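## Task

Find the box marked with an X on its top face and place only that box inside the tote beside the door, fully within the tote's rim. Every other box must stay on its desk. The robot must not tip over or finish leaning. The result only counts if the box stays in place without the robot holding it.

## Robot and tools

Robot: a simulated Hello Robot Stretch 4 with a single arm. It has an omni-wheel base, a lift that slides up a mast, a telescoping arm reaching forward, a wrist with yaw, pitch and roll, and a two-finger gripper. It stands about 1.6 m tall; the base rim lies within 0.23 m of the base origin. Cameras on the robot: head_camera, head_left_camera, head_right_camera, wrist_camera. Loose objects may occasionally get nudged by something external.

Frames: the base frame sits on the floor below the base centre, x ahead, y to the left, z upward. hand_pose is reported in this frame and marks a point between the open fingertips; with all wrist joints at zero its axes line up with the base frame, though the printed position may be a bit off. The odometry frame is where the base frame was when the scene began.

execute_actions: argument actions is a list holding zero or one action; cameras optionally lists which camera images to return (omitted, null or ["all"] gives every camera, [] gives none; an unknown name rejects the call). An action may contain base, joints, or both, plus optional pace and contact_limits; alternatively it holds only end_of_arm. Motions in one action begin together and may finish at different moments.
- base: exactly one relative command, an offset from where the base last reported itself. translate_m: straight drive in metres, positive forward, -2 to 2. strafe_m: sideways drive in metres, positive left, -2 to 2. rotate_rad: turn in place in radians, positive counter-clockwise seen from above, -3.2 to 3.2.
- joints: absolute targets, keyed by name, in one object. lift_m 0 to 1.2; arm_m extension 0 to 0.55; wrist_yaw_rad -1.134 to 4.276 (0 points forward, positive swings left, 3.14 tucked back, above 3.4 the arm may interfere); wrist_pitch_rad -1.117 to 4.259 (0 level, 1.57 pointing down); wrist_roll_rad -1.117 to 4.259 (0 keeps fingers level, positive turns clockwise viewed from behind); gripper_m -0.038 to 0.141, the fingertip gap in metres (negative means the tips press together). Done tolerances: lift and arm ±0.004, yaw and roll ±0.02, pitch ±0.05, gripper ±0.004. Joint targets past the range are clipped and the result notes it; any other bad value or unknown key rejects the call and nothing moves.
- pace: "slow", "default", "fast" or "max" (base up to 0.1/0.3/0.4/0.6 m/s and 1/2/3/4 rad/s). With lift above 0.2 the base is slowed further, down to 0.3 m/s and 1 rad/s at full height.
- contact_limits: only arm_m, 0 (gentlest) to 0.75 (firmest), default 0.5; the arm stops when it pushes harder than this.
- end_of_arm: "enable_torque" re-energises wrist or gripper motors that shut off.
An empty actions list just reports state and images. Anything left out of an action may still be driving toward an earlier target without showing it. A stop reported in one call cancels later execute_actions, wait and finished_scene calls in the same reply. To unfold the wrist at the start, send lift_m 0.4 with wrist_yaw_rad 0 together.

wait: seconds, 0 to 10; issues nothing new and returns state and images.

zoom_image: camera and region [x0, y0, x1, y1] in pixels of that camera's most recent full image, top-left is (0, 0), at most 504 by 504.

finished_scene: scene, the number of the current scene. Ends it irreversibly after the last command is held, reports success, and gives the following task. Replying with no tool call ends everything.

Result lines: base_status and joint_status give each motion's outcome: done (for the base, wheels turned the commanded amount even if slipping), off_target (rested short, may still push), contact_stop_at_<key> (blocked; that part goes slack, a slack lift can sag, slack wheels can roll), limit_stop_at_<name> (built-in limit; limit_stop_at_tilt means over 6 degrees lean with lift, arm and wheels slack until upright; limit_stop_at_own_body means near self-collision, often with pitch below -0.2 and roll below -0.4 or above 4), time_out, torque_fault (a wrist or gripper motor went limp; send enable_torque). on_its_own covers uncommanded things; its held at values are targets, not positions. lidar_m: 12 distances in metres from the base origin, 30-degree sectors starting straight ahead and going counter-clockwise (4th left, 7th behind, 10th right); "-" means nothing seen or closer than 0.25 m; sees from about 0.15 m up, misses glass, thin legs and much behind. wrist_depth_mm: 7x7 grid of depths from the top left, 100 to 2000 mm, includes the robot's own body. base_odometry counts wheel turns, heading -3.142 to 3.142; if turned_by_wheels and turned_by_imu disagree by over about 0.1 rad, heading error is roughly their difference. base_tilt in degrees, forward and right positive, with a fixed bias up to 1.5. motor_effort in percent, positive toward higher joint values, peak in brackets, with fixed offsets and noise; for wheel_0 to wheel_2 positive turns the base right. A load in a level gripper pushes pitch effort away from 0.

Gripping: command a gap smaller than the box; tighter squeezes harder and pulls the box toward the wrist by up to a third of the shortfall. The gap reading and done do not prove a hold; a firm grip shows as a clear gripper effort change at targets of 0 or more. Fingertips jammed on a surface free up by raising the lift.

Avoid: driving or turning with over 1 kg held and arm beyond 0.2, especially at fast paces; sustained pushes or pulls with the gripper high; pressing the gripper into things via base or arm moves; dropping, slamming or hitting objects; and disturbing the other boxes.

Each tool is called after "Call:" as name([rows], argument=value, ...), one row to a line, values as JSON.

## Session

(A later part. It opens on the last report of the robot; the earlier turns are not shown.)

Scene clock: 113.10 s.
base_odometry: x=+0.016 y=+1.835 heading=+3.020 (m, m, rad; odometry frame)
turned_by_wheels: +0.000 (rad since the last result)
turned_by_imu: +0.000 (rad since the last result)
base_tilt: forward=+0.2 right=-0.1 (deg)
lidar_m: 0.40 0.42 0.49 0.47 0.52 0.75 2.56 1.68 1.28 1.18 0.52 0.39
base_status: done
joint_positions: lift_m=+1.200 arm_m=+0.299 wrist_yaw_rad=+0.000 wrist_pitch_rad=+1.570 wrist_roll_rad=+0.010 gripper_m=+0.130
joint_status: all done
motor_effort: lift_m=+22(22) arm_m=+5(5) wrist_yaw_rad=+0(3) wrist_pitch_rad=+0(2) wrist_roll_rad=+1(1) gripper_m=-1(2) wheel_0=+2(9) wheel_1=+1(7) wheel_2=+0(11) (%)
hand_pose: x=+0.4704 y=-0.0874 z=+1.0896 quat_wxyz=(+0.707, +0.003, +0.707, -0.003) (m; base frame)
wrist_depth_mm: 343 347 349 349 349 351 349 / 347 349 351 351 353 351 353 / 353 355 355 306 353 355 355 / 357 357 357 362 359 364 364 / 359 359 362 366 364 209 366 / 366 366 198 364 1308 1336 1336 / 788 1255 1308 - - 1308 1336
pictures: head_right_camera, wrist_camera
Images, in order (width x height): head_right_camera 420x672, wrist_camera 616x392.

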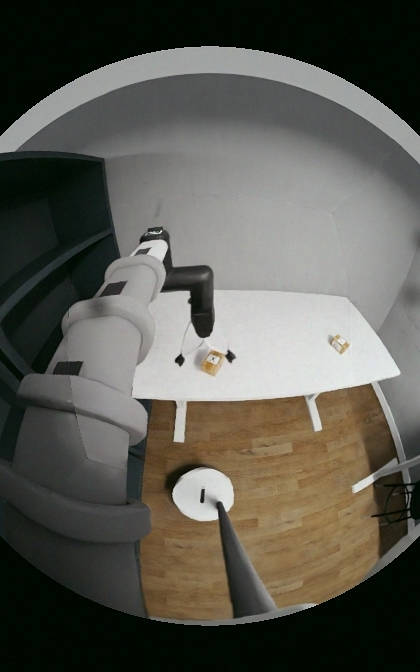

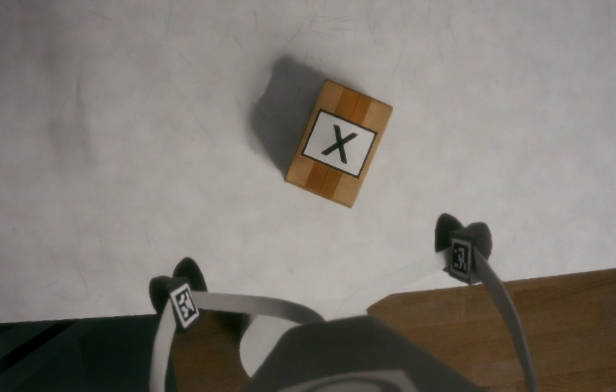

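Call:
execute_actions([
  {"base": {"strafe_m": -0.034}, "joints": {"arm_m": 0.384, "wrist_roll_rad": 0.55, "lift_m": 1.16}, "pace": "fast"},
], cameras=["head_right_camera", "wrist_camera"])

Scene clock: 133.47 s.
base_odometry: x=+0.020 y=+1.869 heading=+3.020 (m, m, rad; odometry frame)
turned_by_wheels: +0.000 (rad since the last result)
turned_by_imu: +0.000 (rad since the last result)
base_tilt: forward=+0.2 right=-0.1 (deg)
lidar_m: 0.38 0.42 0.53 0.51 0.55 0.83 2.58 1.62 1.25 1.14 0.51 0.39
base_status: done
joint_positions: lift_m=+1.160 arm_m=+0.383 wrist_yaw_rad=+0.000 wrist_pitch_rad=+1.570 wrist_roll_rad=+0.549 gripper_m=+0.130
joint_status: all done
motor_effort: lift_m=+17(20) arm_m=+5(7) wrist_yaw_rad=+0(0) wrist_pitch_rad=-2(1) wrist_roll_rad=+3(8) gripper_m=-1(3) wheel_0=+2(10) wheel_1=+0(10) wheel_2=+0(1) (%)
hand_pose: x=+0.5543 y=-0.0874 z=+1.0499 quat_wxyz=(+0.681, +0.192, +0.680, -0.192) (m; base frame)
wrist_depth_mm: 307 307 309 310 310 312 312 / 309 312 312 314 315 315 317 / 312 315 317 317 317 320 319 / 315 317 317 319 320 322 324 / 320 320 322 273 324 208 327 / 324 322 199 274 327 330 1308 / 327 325 329 - - 1182 1308
pictures: head_right_camera, wrist_camera
Images, in order (width x height): head_right_camera 420x672, wrist_camera 616x392.

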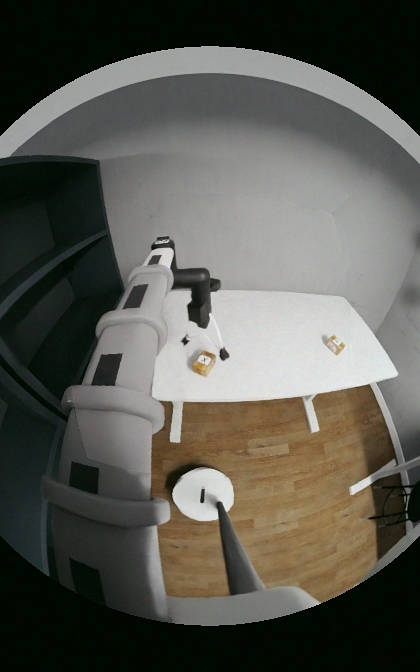

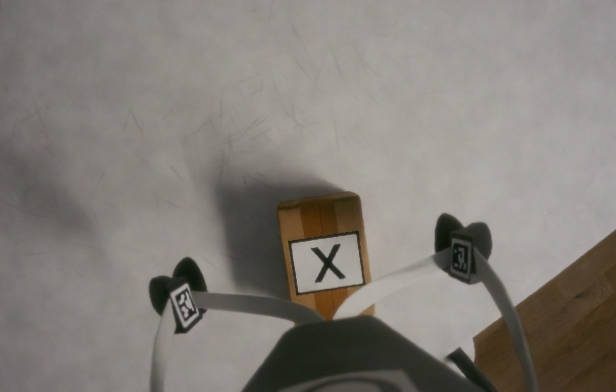

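Call:
execute_actions([
  {"joints": {"arm_m": 0.362, "lift_m": 1.10}},
], cameras=["head_right_camera", "wrist_camera"])

Scene clock: 146.27 s.
base_odometry: x=+0.020 y=+1.869 heading=+3.020 (m, m, rad; odometry frame)
turned_by_wheels: +0.000 (rad since the last result)
turned_by_imu: +0.000 (rad since the last result)
base_tilt: forward=+0.1 right=-0.1 (deg)
lidar_m: 0.37 0.42 0.51 0.51 0.54 0.81 2.56 1.62 1.23 1.18 0.50 0.40
base_status: not commanded
joint_positions: lift_m=+1.100 arm_m=+0.363 wrist_yaw_rad=+0.000 wrist_pitch_rad=+1.570 wrist_roll_rad=+0.549 gripper_m=+0.130
joint_status: all done
motor_effort: lift_m=+17(17) arm_m=-5(6) wrist_yaw_rad=+0(0) wrist_pitch_rad=+0(2) wrist_roll_rad=+3(3) gripper_m=+3(1) wheel_0=+2(2) wheel_1=+0(0) wheel_2=-1(0) (%)
hand_pose: x=+0.5340 y=-0.0874 z=+0.9900 quat_wxyz=(+0.681, +0.192, +0.680, -0.192) (m; base frame)
wrist_depth_mm: 249 250 251 253 254 254 255 / 253 254 254 256 256 257 257 / 255 254 255 257 258 260 260 / 258 258 258 211 262 263 263 / 259 260 262 212 264 209 267 / 263 264 199 213 266 267 1229 / 265 266 266 - - 271 1255
pictures: head_right_camera, wrist_camera
Images, in order (width x height): head_right_camera 420x672, wrist_camera 616x392.

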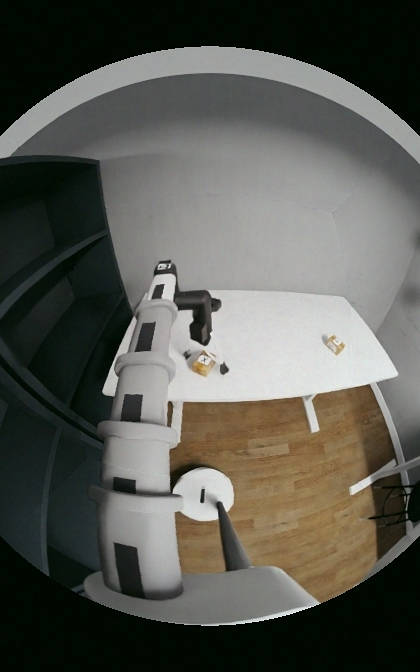

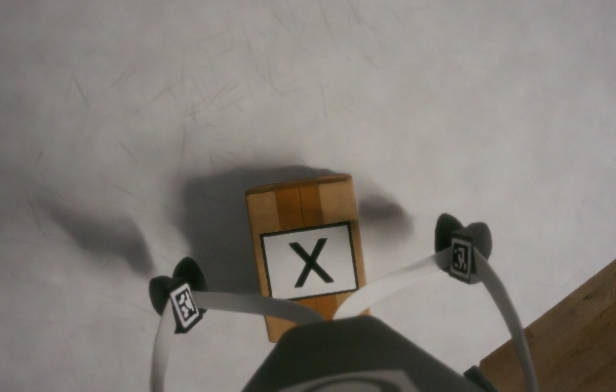

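Call:
execute_actions([
  {"joints": {"lift_m": 1.085}},
], cameras=["wrist_camera"])

Call:
execute_actions([
  {"joints": {"gripper_m": 0.03}},
], cameras=["head_right_camera", "wrist_camera"])

Scene clock: 153.20 s.
base_odometry: x=+0.020 y=+1.869 heading=+3.020 (m, m, rad; odometry frame)
turned_by_wheels: +0.000 (rad since the last result)
turned_by_imu: +0.000 (rad since the last result)
base_tilt: forward=+0.2 right=-0.2 (deg)
lidar_m: 0.36 0.42 0.53 0.51 0.54 0.83 2.57 1.63 1.24 1.12 0.50 0.40
base_status: not commanded
joint_positions: lift_m=+1.085 arm_m=+0.363 wrist_yaw_rad=+0.000 wrist_pitch_rad=+1.570 wrist_roll_rad=+0.549 gripper_m=+0.130
joint_status: all done
motor_effort: lift_m=+17(15) arm_m=-6(5) wrist_yaw_rad=+0(1) wrist_pitch_rad=-1(1) wrist_roll_rad=+3(3) gripper_m=-2(0) wheel_0=+2(1) wheel_1=+0(0) wheel_2=+0(0) (%)
hand_pose: x=+0.5340 y=-0.0874 z=+0.9750 quat_wxyz=(+0.681, +0.192, +0.680, -0.192) (m; base frame)
wrist_depth_mm: 236 236 236 237 240 239 240 / 237 238 239 240 241 242 242 / 239 240 243 243 244 245 245 / 242 242 244 196 246 248 248 / 244 246 247 198 250 209 250 / 248 249 198 199 251 252 254 / 251 251 251 - - 254 1281
pictures: wrist_camera
Images, in order (width x height): wrist_camera 616x392.

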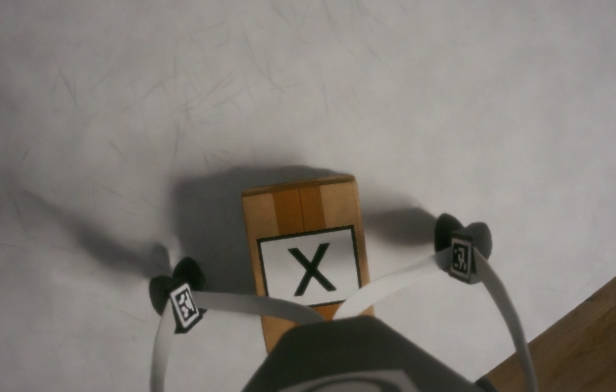

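Scene clock: 155.13 s.
base_odometry: x=+0.020 y=+1.869 heading=+3.020 (m, m, rad; odometry frame)
turned_by_wheels: +0.000 (rad since the last result)
turned_by_imu: +0.000 (rad since the last result)
base_tilt: forward=+0.2 right=-0.1 (deg)
lidar_m: 0.37 0.42 0.53 0.50 0.54 0.84 2.57 1.64 1.24 1.15 0.53 0.37
base_status: not commanded
joint_positions: lift_m=+1.085 arm_m=+0.363 wrist_yaw_rad=+0.000 wrist_pitch_rad=+1.570 wrist_roll_rad=+0.549 gripper_m=+0.030
joint_status: all done
motor_effort: lift_m=+17(17) arm_m=-6(5) wrist_yaw_rad=+1(1) wrist_pitch_rad=-1(1) wrist_roll_rad=+3(3) gripper_m=-17(15) wheel_0=+2(1) wheel_1=+0(0) wheel_2=+0(0) (%)
hand_pose: x=+0.5340 y=-0.0874 z=+0.9750 quat_wxyz=(+0.681, +0.192, +0.680, -0.192) (m; base frame)
wrist_depth_mm: 234 236 236 237 240 239 241 / 237 237 238 240 241 242 243 / 239 241 241 243 244 245 244 / 243 244 245 187 246 247 248 / 245 244 245 188 191 249 250 / 247 248 190 189 191 251 253 / 250 250 251 - - 255 1205
pictures: head_right_camera, wrist_camera
Images, in order (width x height): head_right_camera 420x672, wrist_camera 616x392.

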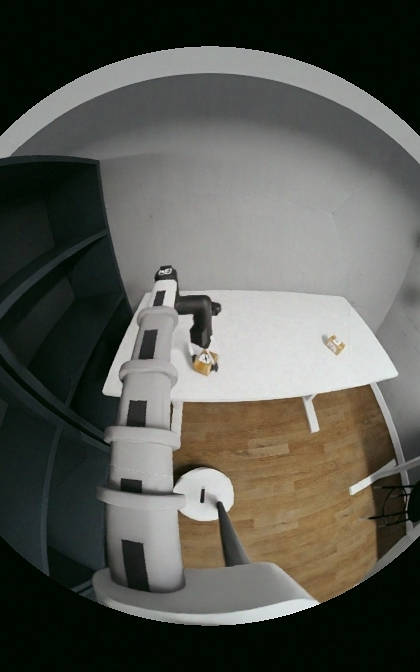

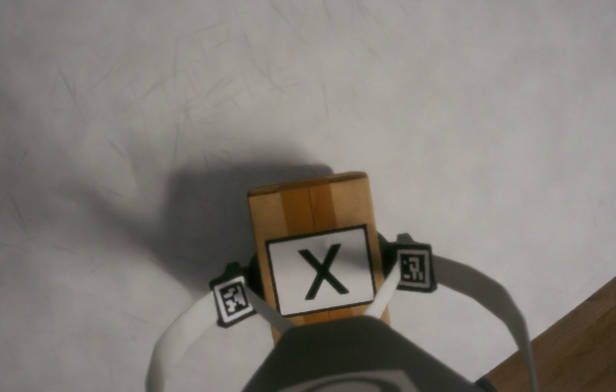

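Call:
execute_actions([
  {"joints": {"lift_m": 1.13, "arm_m": 0.02}},
], cameras=["head_right_camera", "wrist_camera"])

Scene clock: 161.87 s.
base_odometry: x=+0.020 y=+1.869 heading=+3.020 (m, m, rad; odometry frame)
turned_by_wheels: +0.000 (rad since the last result)
turned_by_imu: +0.000 (rad since the last result)
base_tilt: forward=+0.1 right=-0.1 (deg)
lidar_m: 0.39 0.42 0.53 0.51 0.56 0.83 2.56 1.62 1.22 1.15 0.51 0.38
base_status: not commanded
joint_positions: lift_m=+1.130 arm_m=+0.021 wrist_yaw_rad=+0.000 wrist_pitch_rad=+1.570 wrist_roll_rad=+0.550 gripper_m=+0.030
joint_status: all done
motor_effort: lift_m=+23(26) arm_m=-6(6) wrist_yaw_rad=+1(1) wrist_pitch_rad=-3(1) wrist_roll_rad=+2(3) gripper_m=-14(21) wheel_0=+2(2) wheel_1=+0(0) wheel_2=+0(0) (%)
hand_pose: x=+0.1920 y=-0.0874 z=+1.0194 quat_wxyz=(+0.681, +0.192, +0.680, -0.192) (m; base frame)
wrist_depth_mm: 278 279 1182 1182 1205 1205 1229 / 281 1182 1205 1182 1182 1205 1205 / 1182 1182 1205 1182 1205 1182 1229 / 1138 1229 1229 187 1205 1229 1229 / 1138 1229 1205 187 191 1255 1229 / 1138 1160 190 189 191 1255 1255 / 778 1160 1255 - - 1281 1281
pictures: head_right_camera, wrist_camera
Images, in order (width x height): head_right_camera 420x672, wrist_camera 616x392.

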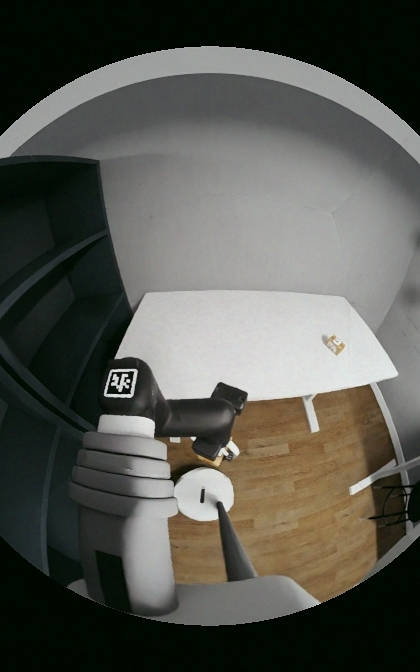

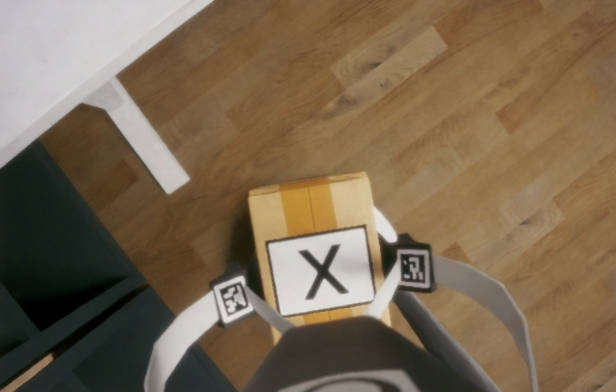

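Call:
execute_actions([
  {"base": {"translate_m": -0.8}, "joints": {"lift_m": 0.42}, "pace": "max"},
], cameras=["wrist_camera"])

Call:
execute_actions([
  {"base": {"translate_m": -1.32}, "pace": "max"},
], cameras=["head_left_camera", "wrist_camera"])

Scene clock: 176.60 s.
base_odometry: x=+0.814 y=+1.772 heading=+3.020 (m, m, rad; odometry frame)
turned_by_wheels: +0.000 (rad since the last result)
turned_by_imu: +0.000 (rad since the last result)
base_tilt: forward=+0.3 right=-0.1 (deg)
lidar_m: 1.16 0.76 0.59 0.56 0.62 0.91 1.77 1.83 1.20 1.14 1.23 1.20
base_status: done
joint_positions: lift_m=+0.420 arm_m=+0.021 wrist_yaw_rad=+0.000 wrist_pitch_rad=+1.570 wrist_roll_rad=+0.550 gripper_m=+0.030
joint_status: all done
motor_effort: lift_m=+18(21) arm_m=-5(5) wrist_yaw_rad=+1(1) wrist_pitch_rad=-1(0) wrist_roll_rad=+2(2) gripper_m=-16(16) wheel_0=-3(9) wheel_1=-3(9) wheel_2=+0(11) (%)
hand_pose: x=+0.1920 y=-0.0874 z=+0.3099 quat_wxyz=(+0.681, +0.192, +0.680, -0.192) (m; base frame)
wrist_depth_mm: 508 508 508 512 512 521 521 / 512 517 512 521 521 517 525 / 517 517 521 517 521 525 525 / 521 525 530 186 530 525 535 / 530 525 530 188 191 370 535 / 535 544 190 190 191 327 549 / 539 539 327 - - 330 342
pictures: wrist_camera
Images, in order (width x height): wrist_camera 616x392.

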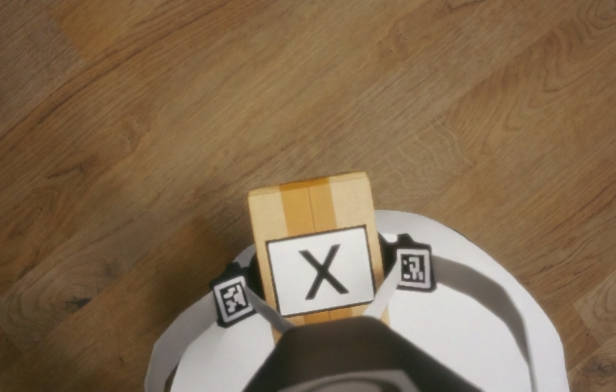

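Scene clock: 180.57 s.
base_odometry: x=+2.124 y=+1.611 heading=+3.019 (m, m, rad; odometry frame)
turned_by_wheels: +0.000 (rad since the last result)
turned_by_imu: +0.001 (rad since the last result)
base_tilt: forward=+0.2 right=-0.1 (deg)
lidar_m: 2.10 0.92 0.87 1.46 0.61 0.43 0.40 0.43 0.66 1.36 1.17 1.63
base_status: done
joint_positions: lift_m=+0.420 arm_m=+0.021 wrist_yaw_rad=+0.000 wrist_pitch_rad=+1.570 wrist_roll_rad=+0.550 gripper_m=+0.030
joint_status: not commanded
motor_effort: lift_m=+18(18) arm_m=-5(5) wrist_yaw_rad=+1(1) wrist_pitch_rad=-2(0) wrist_roll_rad=+2(2) gripper_m=-15(18) wheel_0=-4(9) wheel_1=-1(8) wheel_2=-1(14) (%)
hand_pose: x=+0.1920 y=-0.0874 z=+0.3099 quat_wxyz=(+0.681, +0.192, +0.680, -0.192) (m; base frame)
wrist_depth_mm: 508 508 508 512 517 517 521 / 512 517 512 521 521 521 525 / 517 517 521 517 525 530 530 / 525 525 525 186 530 530 535 / 525 535 530 187 190 370 544 / 535 535 191 188 191 327 544 / 535 539 329 - - 329 338
pictures: head_left_camera, wrist_camera
Images, in order (width x height): head_left_camera 420x672, wrist_camera 616x392.

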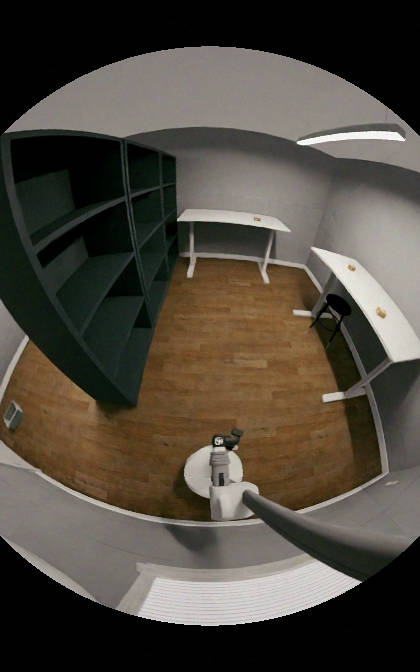

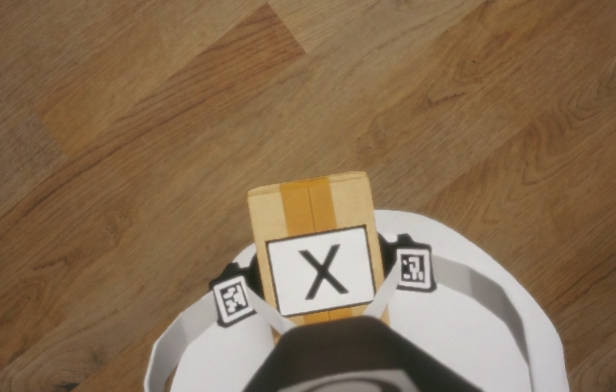

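Call:
execute_actions([
  {"base": {"rotate_rad": 1.59}, "pace": "max"},
], cameras=["head_camera"])

Scene clock: 187.63 s.
base_odometry: x=+2.124 y=+1.611 heading=-1.674 (m, m, rad; odometry frame)
turned_by_wheels: +1.590 (rad since the last result)
turned_by_imu: +1.569 (rad since the last result)
base_tilt: forward=+0.2 right=-0.1 (deg)
lidar_m: 1.33 0.60 0.40 0.41 0.45 0.70 1.33 1.17 1.73 1.99 0.91 0.84
base_status: done
joint_positions: lift_m=+0.420 arm_m=+0.021 wrist_yaw_rad=+0.000 wrist_pitch_rad=+1.570 wrist_roll_rad=+0.550 gripper_m=+0.030
joint_status: not commanded
motor_effort: lift_m=+18(18) arm_m=-5(5) wrist_yaw_rad=+1(0) wrist_pitch_rad=+1(1) wrist_roll_rad=+2(2) gripper_m=-19(19) wheel_0=-3(11) wheel_1=-2(9) wheel_2=+0(12) (%)
hand_pose: x=+0.1921 y=-0.0874 z=+0.3099 quat_wxyz=(+0.681, +0.192, +0.680, -0.192) (m; base frame)
wrist_depth_mm: 504 508 517 517 512 517 521 / 512 521 517 517 525 521 521 / 517 521 525 521 525 530 530 / 525 521 530 186 530 539 535 / 525 530 535 187 191 373 544 / 535 539 190 189 190 327 544 / 544 539 329 - - 329 342
pictures: head_camera
Images, in order (width x height): head_camera 420x560.

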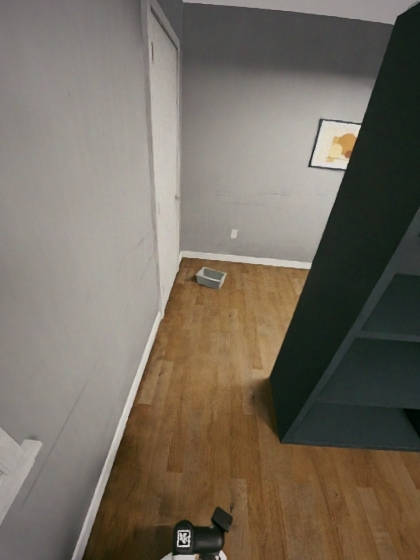

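Call:
execute_actions([
  {"base": {"translate_m": 1.75}, "joints": {"arm_m": 0.2, "wrist_roll_rad": 0.0}, "pace": "max"},
], cameras=["head_camera", "wrist_camera"])

Scene clock: 198.87 s.
base_odometry: x=+1.944 y=-0.130 heading=-1.674 (m, m, rad; odometry frame)
turned_by_wheels: +0.000 (rad since the last result)
turned_by_imu: -0.001 (rad since the last result)
base_tilt: forward=+0.2 right=-0.1 (deg)
lidar_m: 0.50 0.36 0.26 0.25 0.31 0.47 2.27 0.88 0.90 2.66 1.50 0.49
base_status: done
joint_positions: lift_m=+0.420 arm_m=+0.199 wrist_yaw_rad=+0.000 wrist_pitch_rad=+1.570 wrist_roll_rad=+0.001 gripper_m=+0.030
joint_status: all done
motor_effort: lift_m=+18(18) arm_m=+5(6) wrist_yaw_rad=+1(2) wrist_pitch_rad=+0(2) wrist_roll_rad=+0(6) gripper_m=-17(16) wheel_0=+1(10) wheel_1=+0(8) wheel_2=+0(15) (%)
hand_pose: x=+0.3703 y=-0.0874 z=+0.3099 quat_wxyz=(+0.707, +0.000, +0.707, +0.000) (m; base frame)
wrist_depth_mm: 508 512 512 512 508 492 512 / 504 512 517 512 517 496 521 / 488 521 521 517 525 525 521 / 473 525 521 186 525 530 530 / 466 530 530 187 191 535 539 / 462 530 191 190 191 539 535 / 455 539 544 - - 549 539
pictures: head_camera, wrist_camera
Images, in order (width x height): head_camera 420x560, wrist_camera 616x392.

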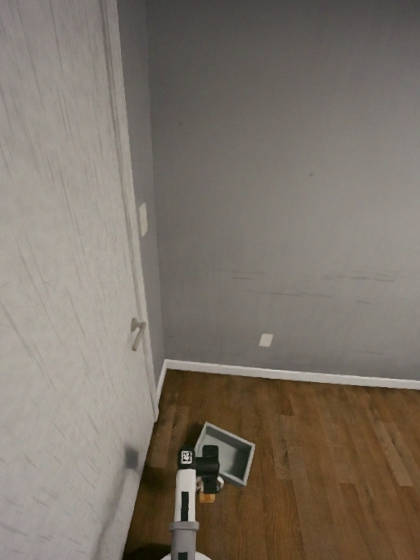

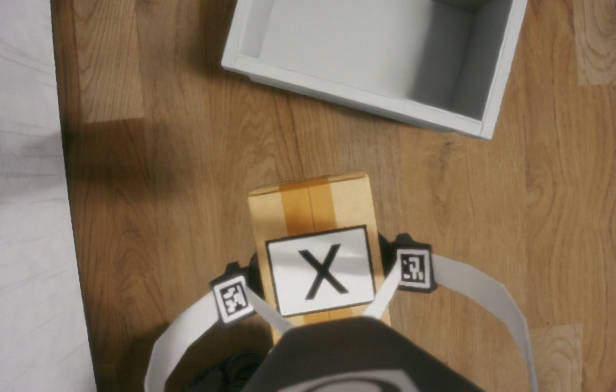

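Call:
execute_actions([
  {"base": {"strafe_m": -0.12}, "joints": {"arm_m": 0.445, "wrist_roll_rad": 0.42}, "pace": "fast"},
], cameras=["head_camera", "wrist_camera"])

Scene clock: 212.77 s.
base_odometry: x=+1.824 y=-0.118 heading=-1.674 (m, m, rad; odometry frame)
turned_by_wheels: +0.000 (rad since the last result)
turned_by_imu: +0.000 (rad since the last result)
base_tilt: forward=+0.2 right=-0.1 (deg)
lidar_m: 0.45 0.51 0.38 0.37 0.43 0.66 3.86 0.79 0.93 2.54 1.46 0.46
base_status: done
joint_positions: lift_m=+0.420 arm_m=+0.444 wrist_yaw_rad=+0.000 wrist_pitch_rad=+1.570 wrist_roll_rad=+0.419 gripper_m=+0.030
joint_status: all done
motor_effort: lift_m=+18(18) arm_m=+5(5) wrist_yaw_rad=+1(1) wrist_pitch_rad=-2(2) wrist_roll_rad=+3(7) gripper_m=-18(17) wheel_0=-2(13) wheel_1=+0(13) wheel_2=-1(1) (%)
hand_pose: x=+0.6153 y=-0.0874 z=+0.3099 quat_wxyz=(+0.692, +0.147, +0.691, -0.147) (m; base frame)
wrist_depth_mm: 504 508 508 517 512 517 517 / 512 512 517 517 512 521 521 / 512 521 521 517 525 521 525 / 521 521 469 187 504 530 535 / 530 530 445 187 190 535 535 / 535 530 190 189 190 418 544 / 530 535 544 - - 549 549
pictures: head_camera, wrist_camera
Images, in order (width x height): head_camera 420x560, wrist_camera 616x392.

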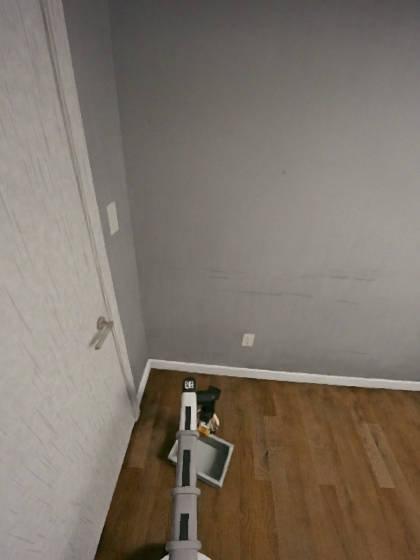

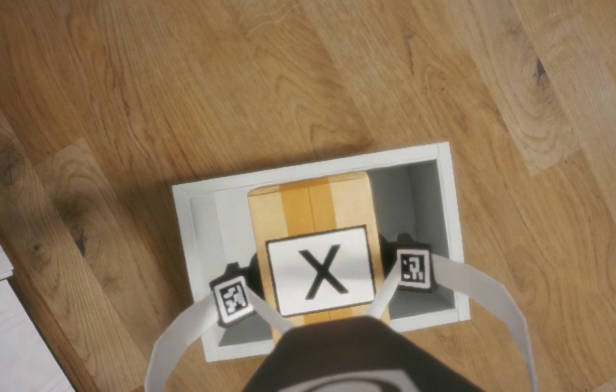

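Call:
execute_actions([
  {"joints": {"arm_m": 0.408, "lift_m": 0.27}},
], cameras=["wrist_camera"])

Scene clock: 222.73 s.
base_odometry: x=+1.824 y=-0.118 heading=-1.674 (m, m, rad; odometry frame)
turned_by_wheels: +0.000 (rad since the last result)
turned_by_imu: +0.000 (rad since the last result)
base_tilt: forward=+0.1 right=-0.1 (deg)
lidar_m: 0.47 0.52 0.39 0.36 0.44 0.67 3.83 0.80 0.94 2.55 1.47 0.43
base_status: not commanded
joint_positions: lift_m=+0.270 arm_m=+0.409 wrist_yaw_rad=+0.000 wrist_pitch_rad=+1.570 wrist_roll_rad=+0.419 gripper_m=+0.030
joint_status: all done
motor_effort: lift_m=+17(17) arm_m=-5(5) wrist_yaw_rad=+1(0) wrist_pitch_rad=-1(2) wrist_roll_rad=+2(3) gripper_m=-16(15) wheel_0=-2(2) wheel_1=+0(0) wheel_2=-1(1) (%)
hand_pose: x=+0.5800 y=-0.0874 z=+0.1599 quat_wxyz=(+0.692, +0.147, +0.691, -0.147) (m; base frame)
wrist_depth_mm: 364 366 366 368 368 370 368 / 368 370 370 373 375 373 375 / 370 370 303 307 373 287 379 / 373 306 375 186 375 301 384 / 379 293 377 188 190 276 387 / 382 297 191 189 191 268 394 / 384 266 315 - - 272 397
pictures: wrist_camera
Images, in order (width x height): wrist_camera 616x392.

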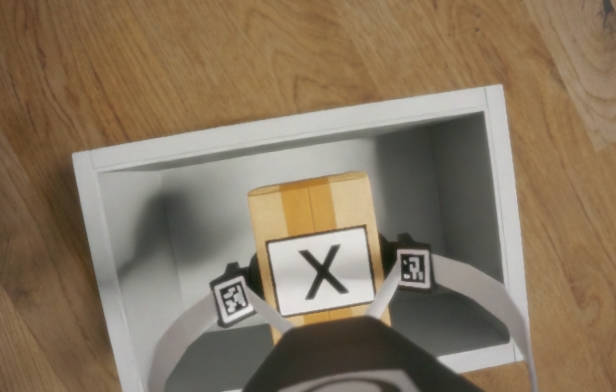

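Call:
execute_actions([
  {"joints": {"lift_m": 0.145}},
], cameras=["wrist_camera"])

Scene clock: 227.97 s.
base_odometry: x=+1.824 y=-0.118 heading=-1.674 (m, m, rad; odometry frame)
turned_by_wheels: +0.000 (rad since the last result)
turned_by_imu: +0.000 (rad since the last result)
base_tilt: forward=+0.1 right=+0.0 (deg)
lidar_m: 0.44 0.53 0.38 0.36 0.42 0.66 3.82 0.81 0.95 2.55 1.46 0.44
base_status: not commanded
joint_positions: lift_m=+0.145 arm_m=+0.409 wrist_yaw_rad=+0.000 wrist_pitch_rad=+1.570 wrist_roll_rad=+0.419 gripper_m=+0.030
joint_status: all done
motor_effort: lift_m=+17(19) arm_m=-6(6) wrist_yaw_rad=+1(1) wrist_pitch_rad=+0(2) wrist_roll_rad=+3(3) gripper_m=-18(17) wheel_0=-2(2) wheel_1=+0(0) wheel_2=-1(1) (%)
hand_pose: x=+0.5800 y=-0.0874 z=+0.0349 quat_wxyz=(+0.692, +0.147, +0.691, -0.147) (m; base frame)
wrist_depth_mm: 244 244 247 246 246 248 248 / 246 247 132 133 133 135 170 / 132 135 185 249 250 250 196 / 204 250 252 186 253 254 204 / 196 253 252 187 190 255 211 / 190 254 190 189 191 246 218 / 186 233 259 - - 257 224
pictures: wrist_camera
Images, in order (width x height): wrist_camera 616x392.

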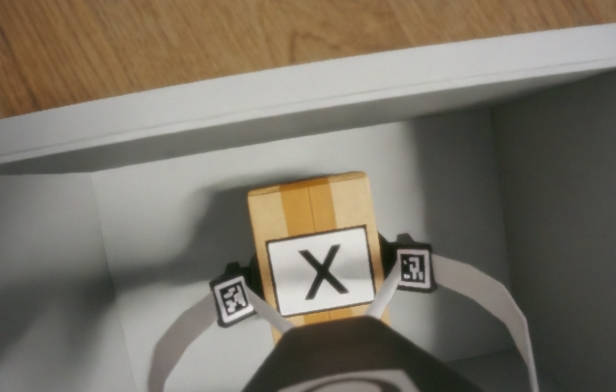

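Call:
execute_actions([
  {"joints": {"lift_m": 0.14, "gripper_m": 0.1}},
], cameras=["wrist_camera"])

Call:
execute_actions([
  {"joints": {"lift_m": 0.35}, "pace": "fast"},
], cameras=["head_camera", "wrist_camera"])

Scene clock: 233.23 s.
base_odometry: x=+1.824 y=-0.118 heading=-1.674 (m, m, rad; odometry frame)
turned_by_wheels: +0.000 (rad since the last result)
turned_by_imu: +0.000 (rad since the last result)
base_tilt: forward=+0.2 right=-0.1 (deg)
lidar_m: 0.46 0.53 0.40 0.36 0.43 0.67 3.82 0.78 0.95 2.54 1.48 0.45
base_status: not commanded
joint_positions: lift_m=+0.140 arm_m=+0.409 wrist_yaw_rad=+0.000 wrist_pitch_rad=+1.570 wrist_roll_rad=+0.419 gripper_m=+0.100
joint_status: all done
motor_effort: lift_m=+17(18) arm_m=-6(5) wrist_yaw_rad=+1(1) wrist_pitch_rad=+1(1) wrist_roll_rad=+3(3) gripper_m=+0(15) wheel_0=-1(2) wheel_1=+0(0) wheel_2=-1(1) (%)
hand_pose: x=+0.5800 y=-0.0874 z=+0.0299 quat_wxyz=(+0.692, +0.147, +0.691, -0.147) (m; base frame)
wrist_depth_mm: 240 240 242 243 243 243 - / 242 242 128 128 128 134 179 / 128 134 183 245 245 245 196 / 203 245 247 199 248 248 204 / 196 248 247 200 200 251 211 / 190 251 200 201 252 253 218 / 187 244 254 - - 256 224
pictures: wrist_camera
Images, in order (width x height): wrist_camera 616x392.

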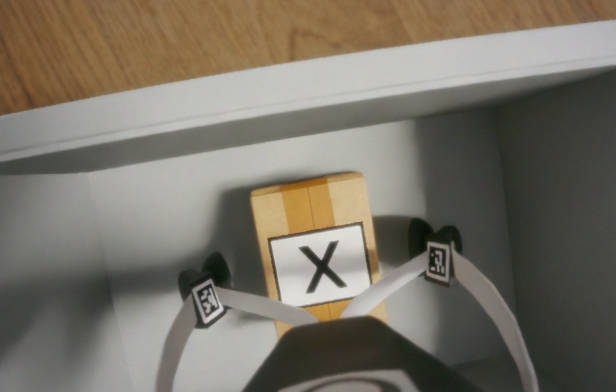

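Scene clock: 234.80 s.
base_odometry: x=+1.824 y=-0.118 heading=-1.674 (m, m, rad; odometry frame)
turned_by_wheels: +0.000 (rad since the last result)
turned_by_imu: +0.000 (rad since the last result)
base_tilt: forward=+0.2 right=+0.0 (deg)
lidar_m: 0.47 0.54 0.41 0.38 0.44 0.66 3.84 0.80 0.91 2.56 1.48 0.45
base_status: not commanded
joint_positions: lift_m=+0.350 arm_m=+0.409 wrist_yaw_rad=+0.000 wrist_pitch_rad=+1.570 wrist_roll_rad=+0.419 gripper_m=+0.100
joint_status: all done
motor_effort: lift_m=+22(23) arm_m=-5(5) wrist_yaw_rad=+1(1) wrist_pitch_rad=-3(3) wrist_roll_rad=+3(3) gripper_m=+3(3) wheel_0=-2(1) wheel_1=+0(0) wheel_2=-1(1) (%)
hand_pose: x=+0.5800 y=-0.0874 z=+0.2395 quat_wxyz=(+0.692, +0.147, +0.691, -0.147) (m; base frame)
wrist_depth_mm: 442 442 442 442 442 442 445 / 445 445 445 449 449 449 452 / 445 445 445 452 404 459 459 / 452 402 452 413 455 459 462 / 455 459 452 462 459 466 469 / 466 462 200 392 351 359 473 / 469 473 364 - - 473 477
pictures: head_camera, wrist_camera
Images, in order (width x height): head_camera 420x560, wrist_camera 616x392.

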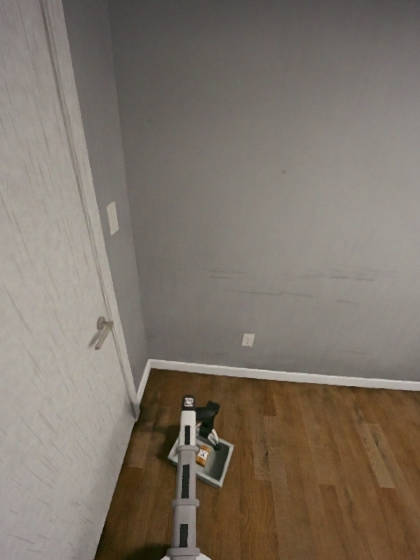

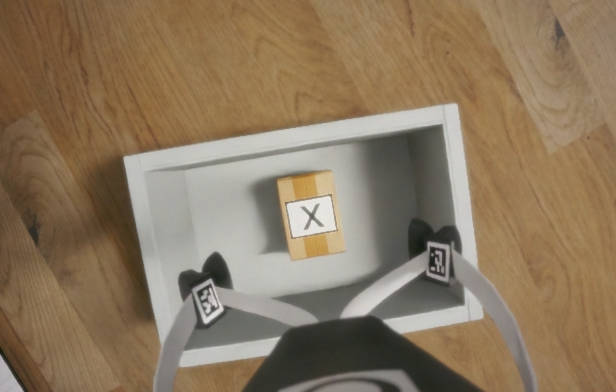

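Call:
finished_scene(scene=1)

The scene is finished: the task was done.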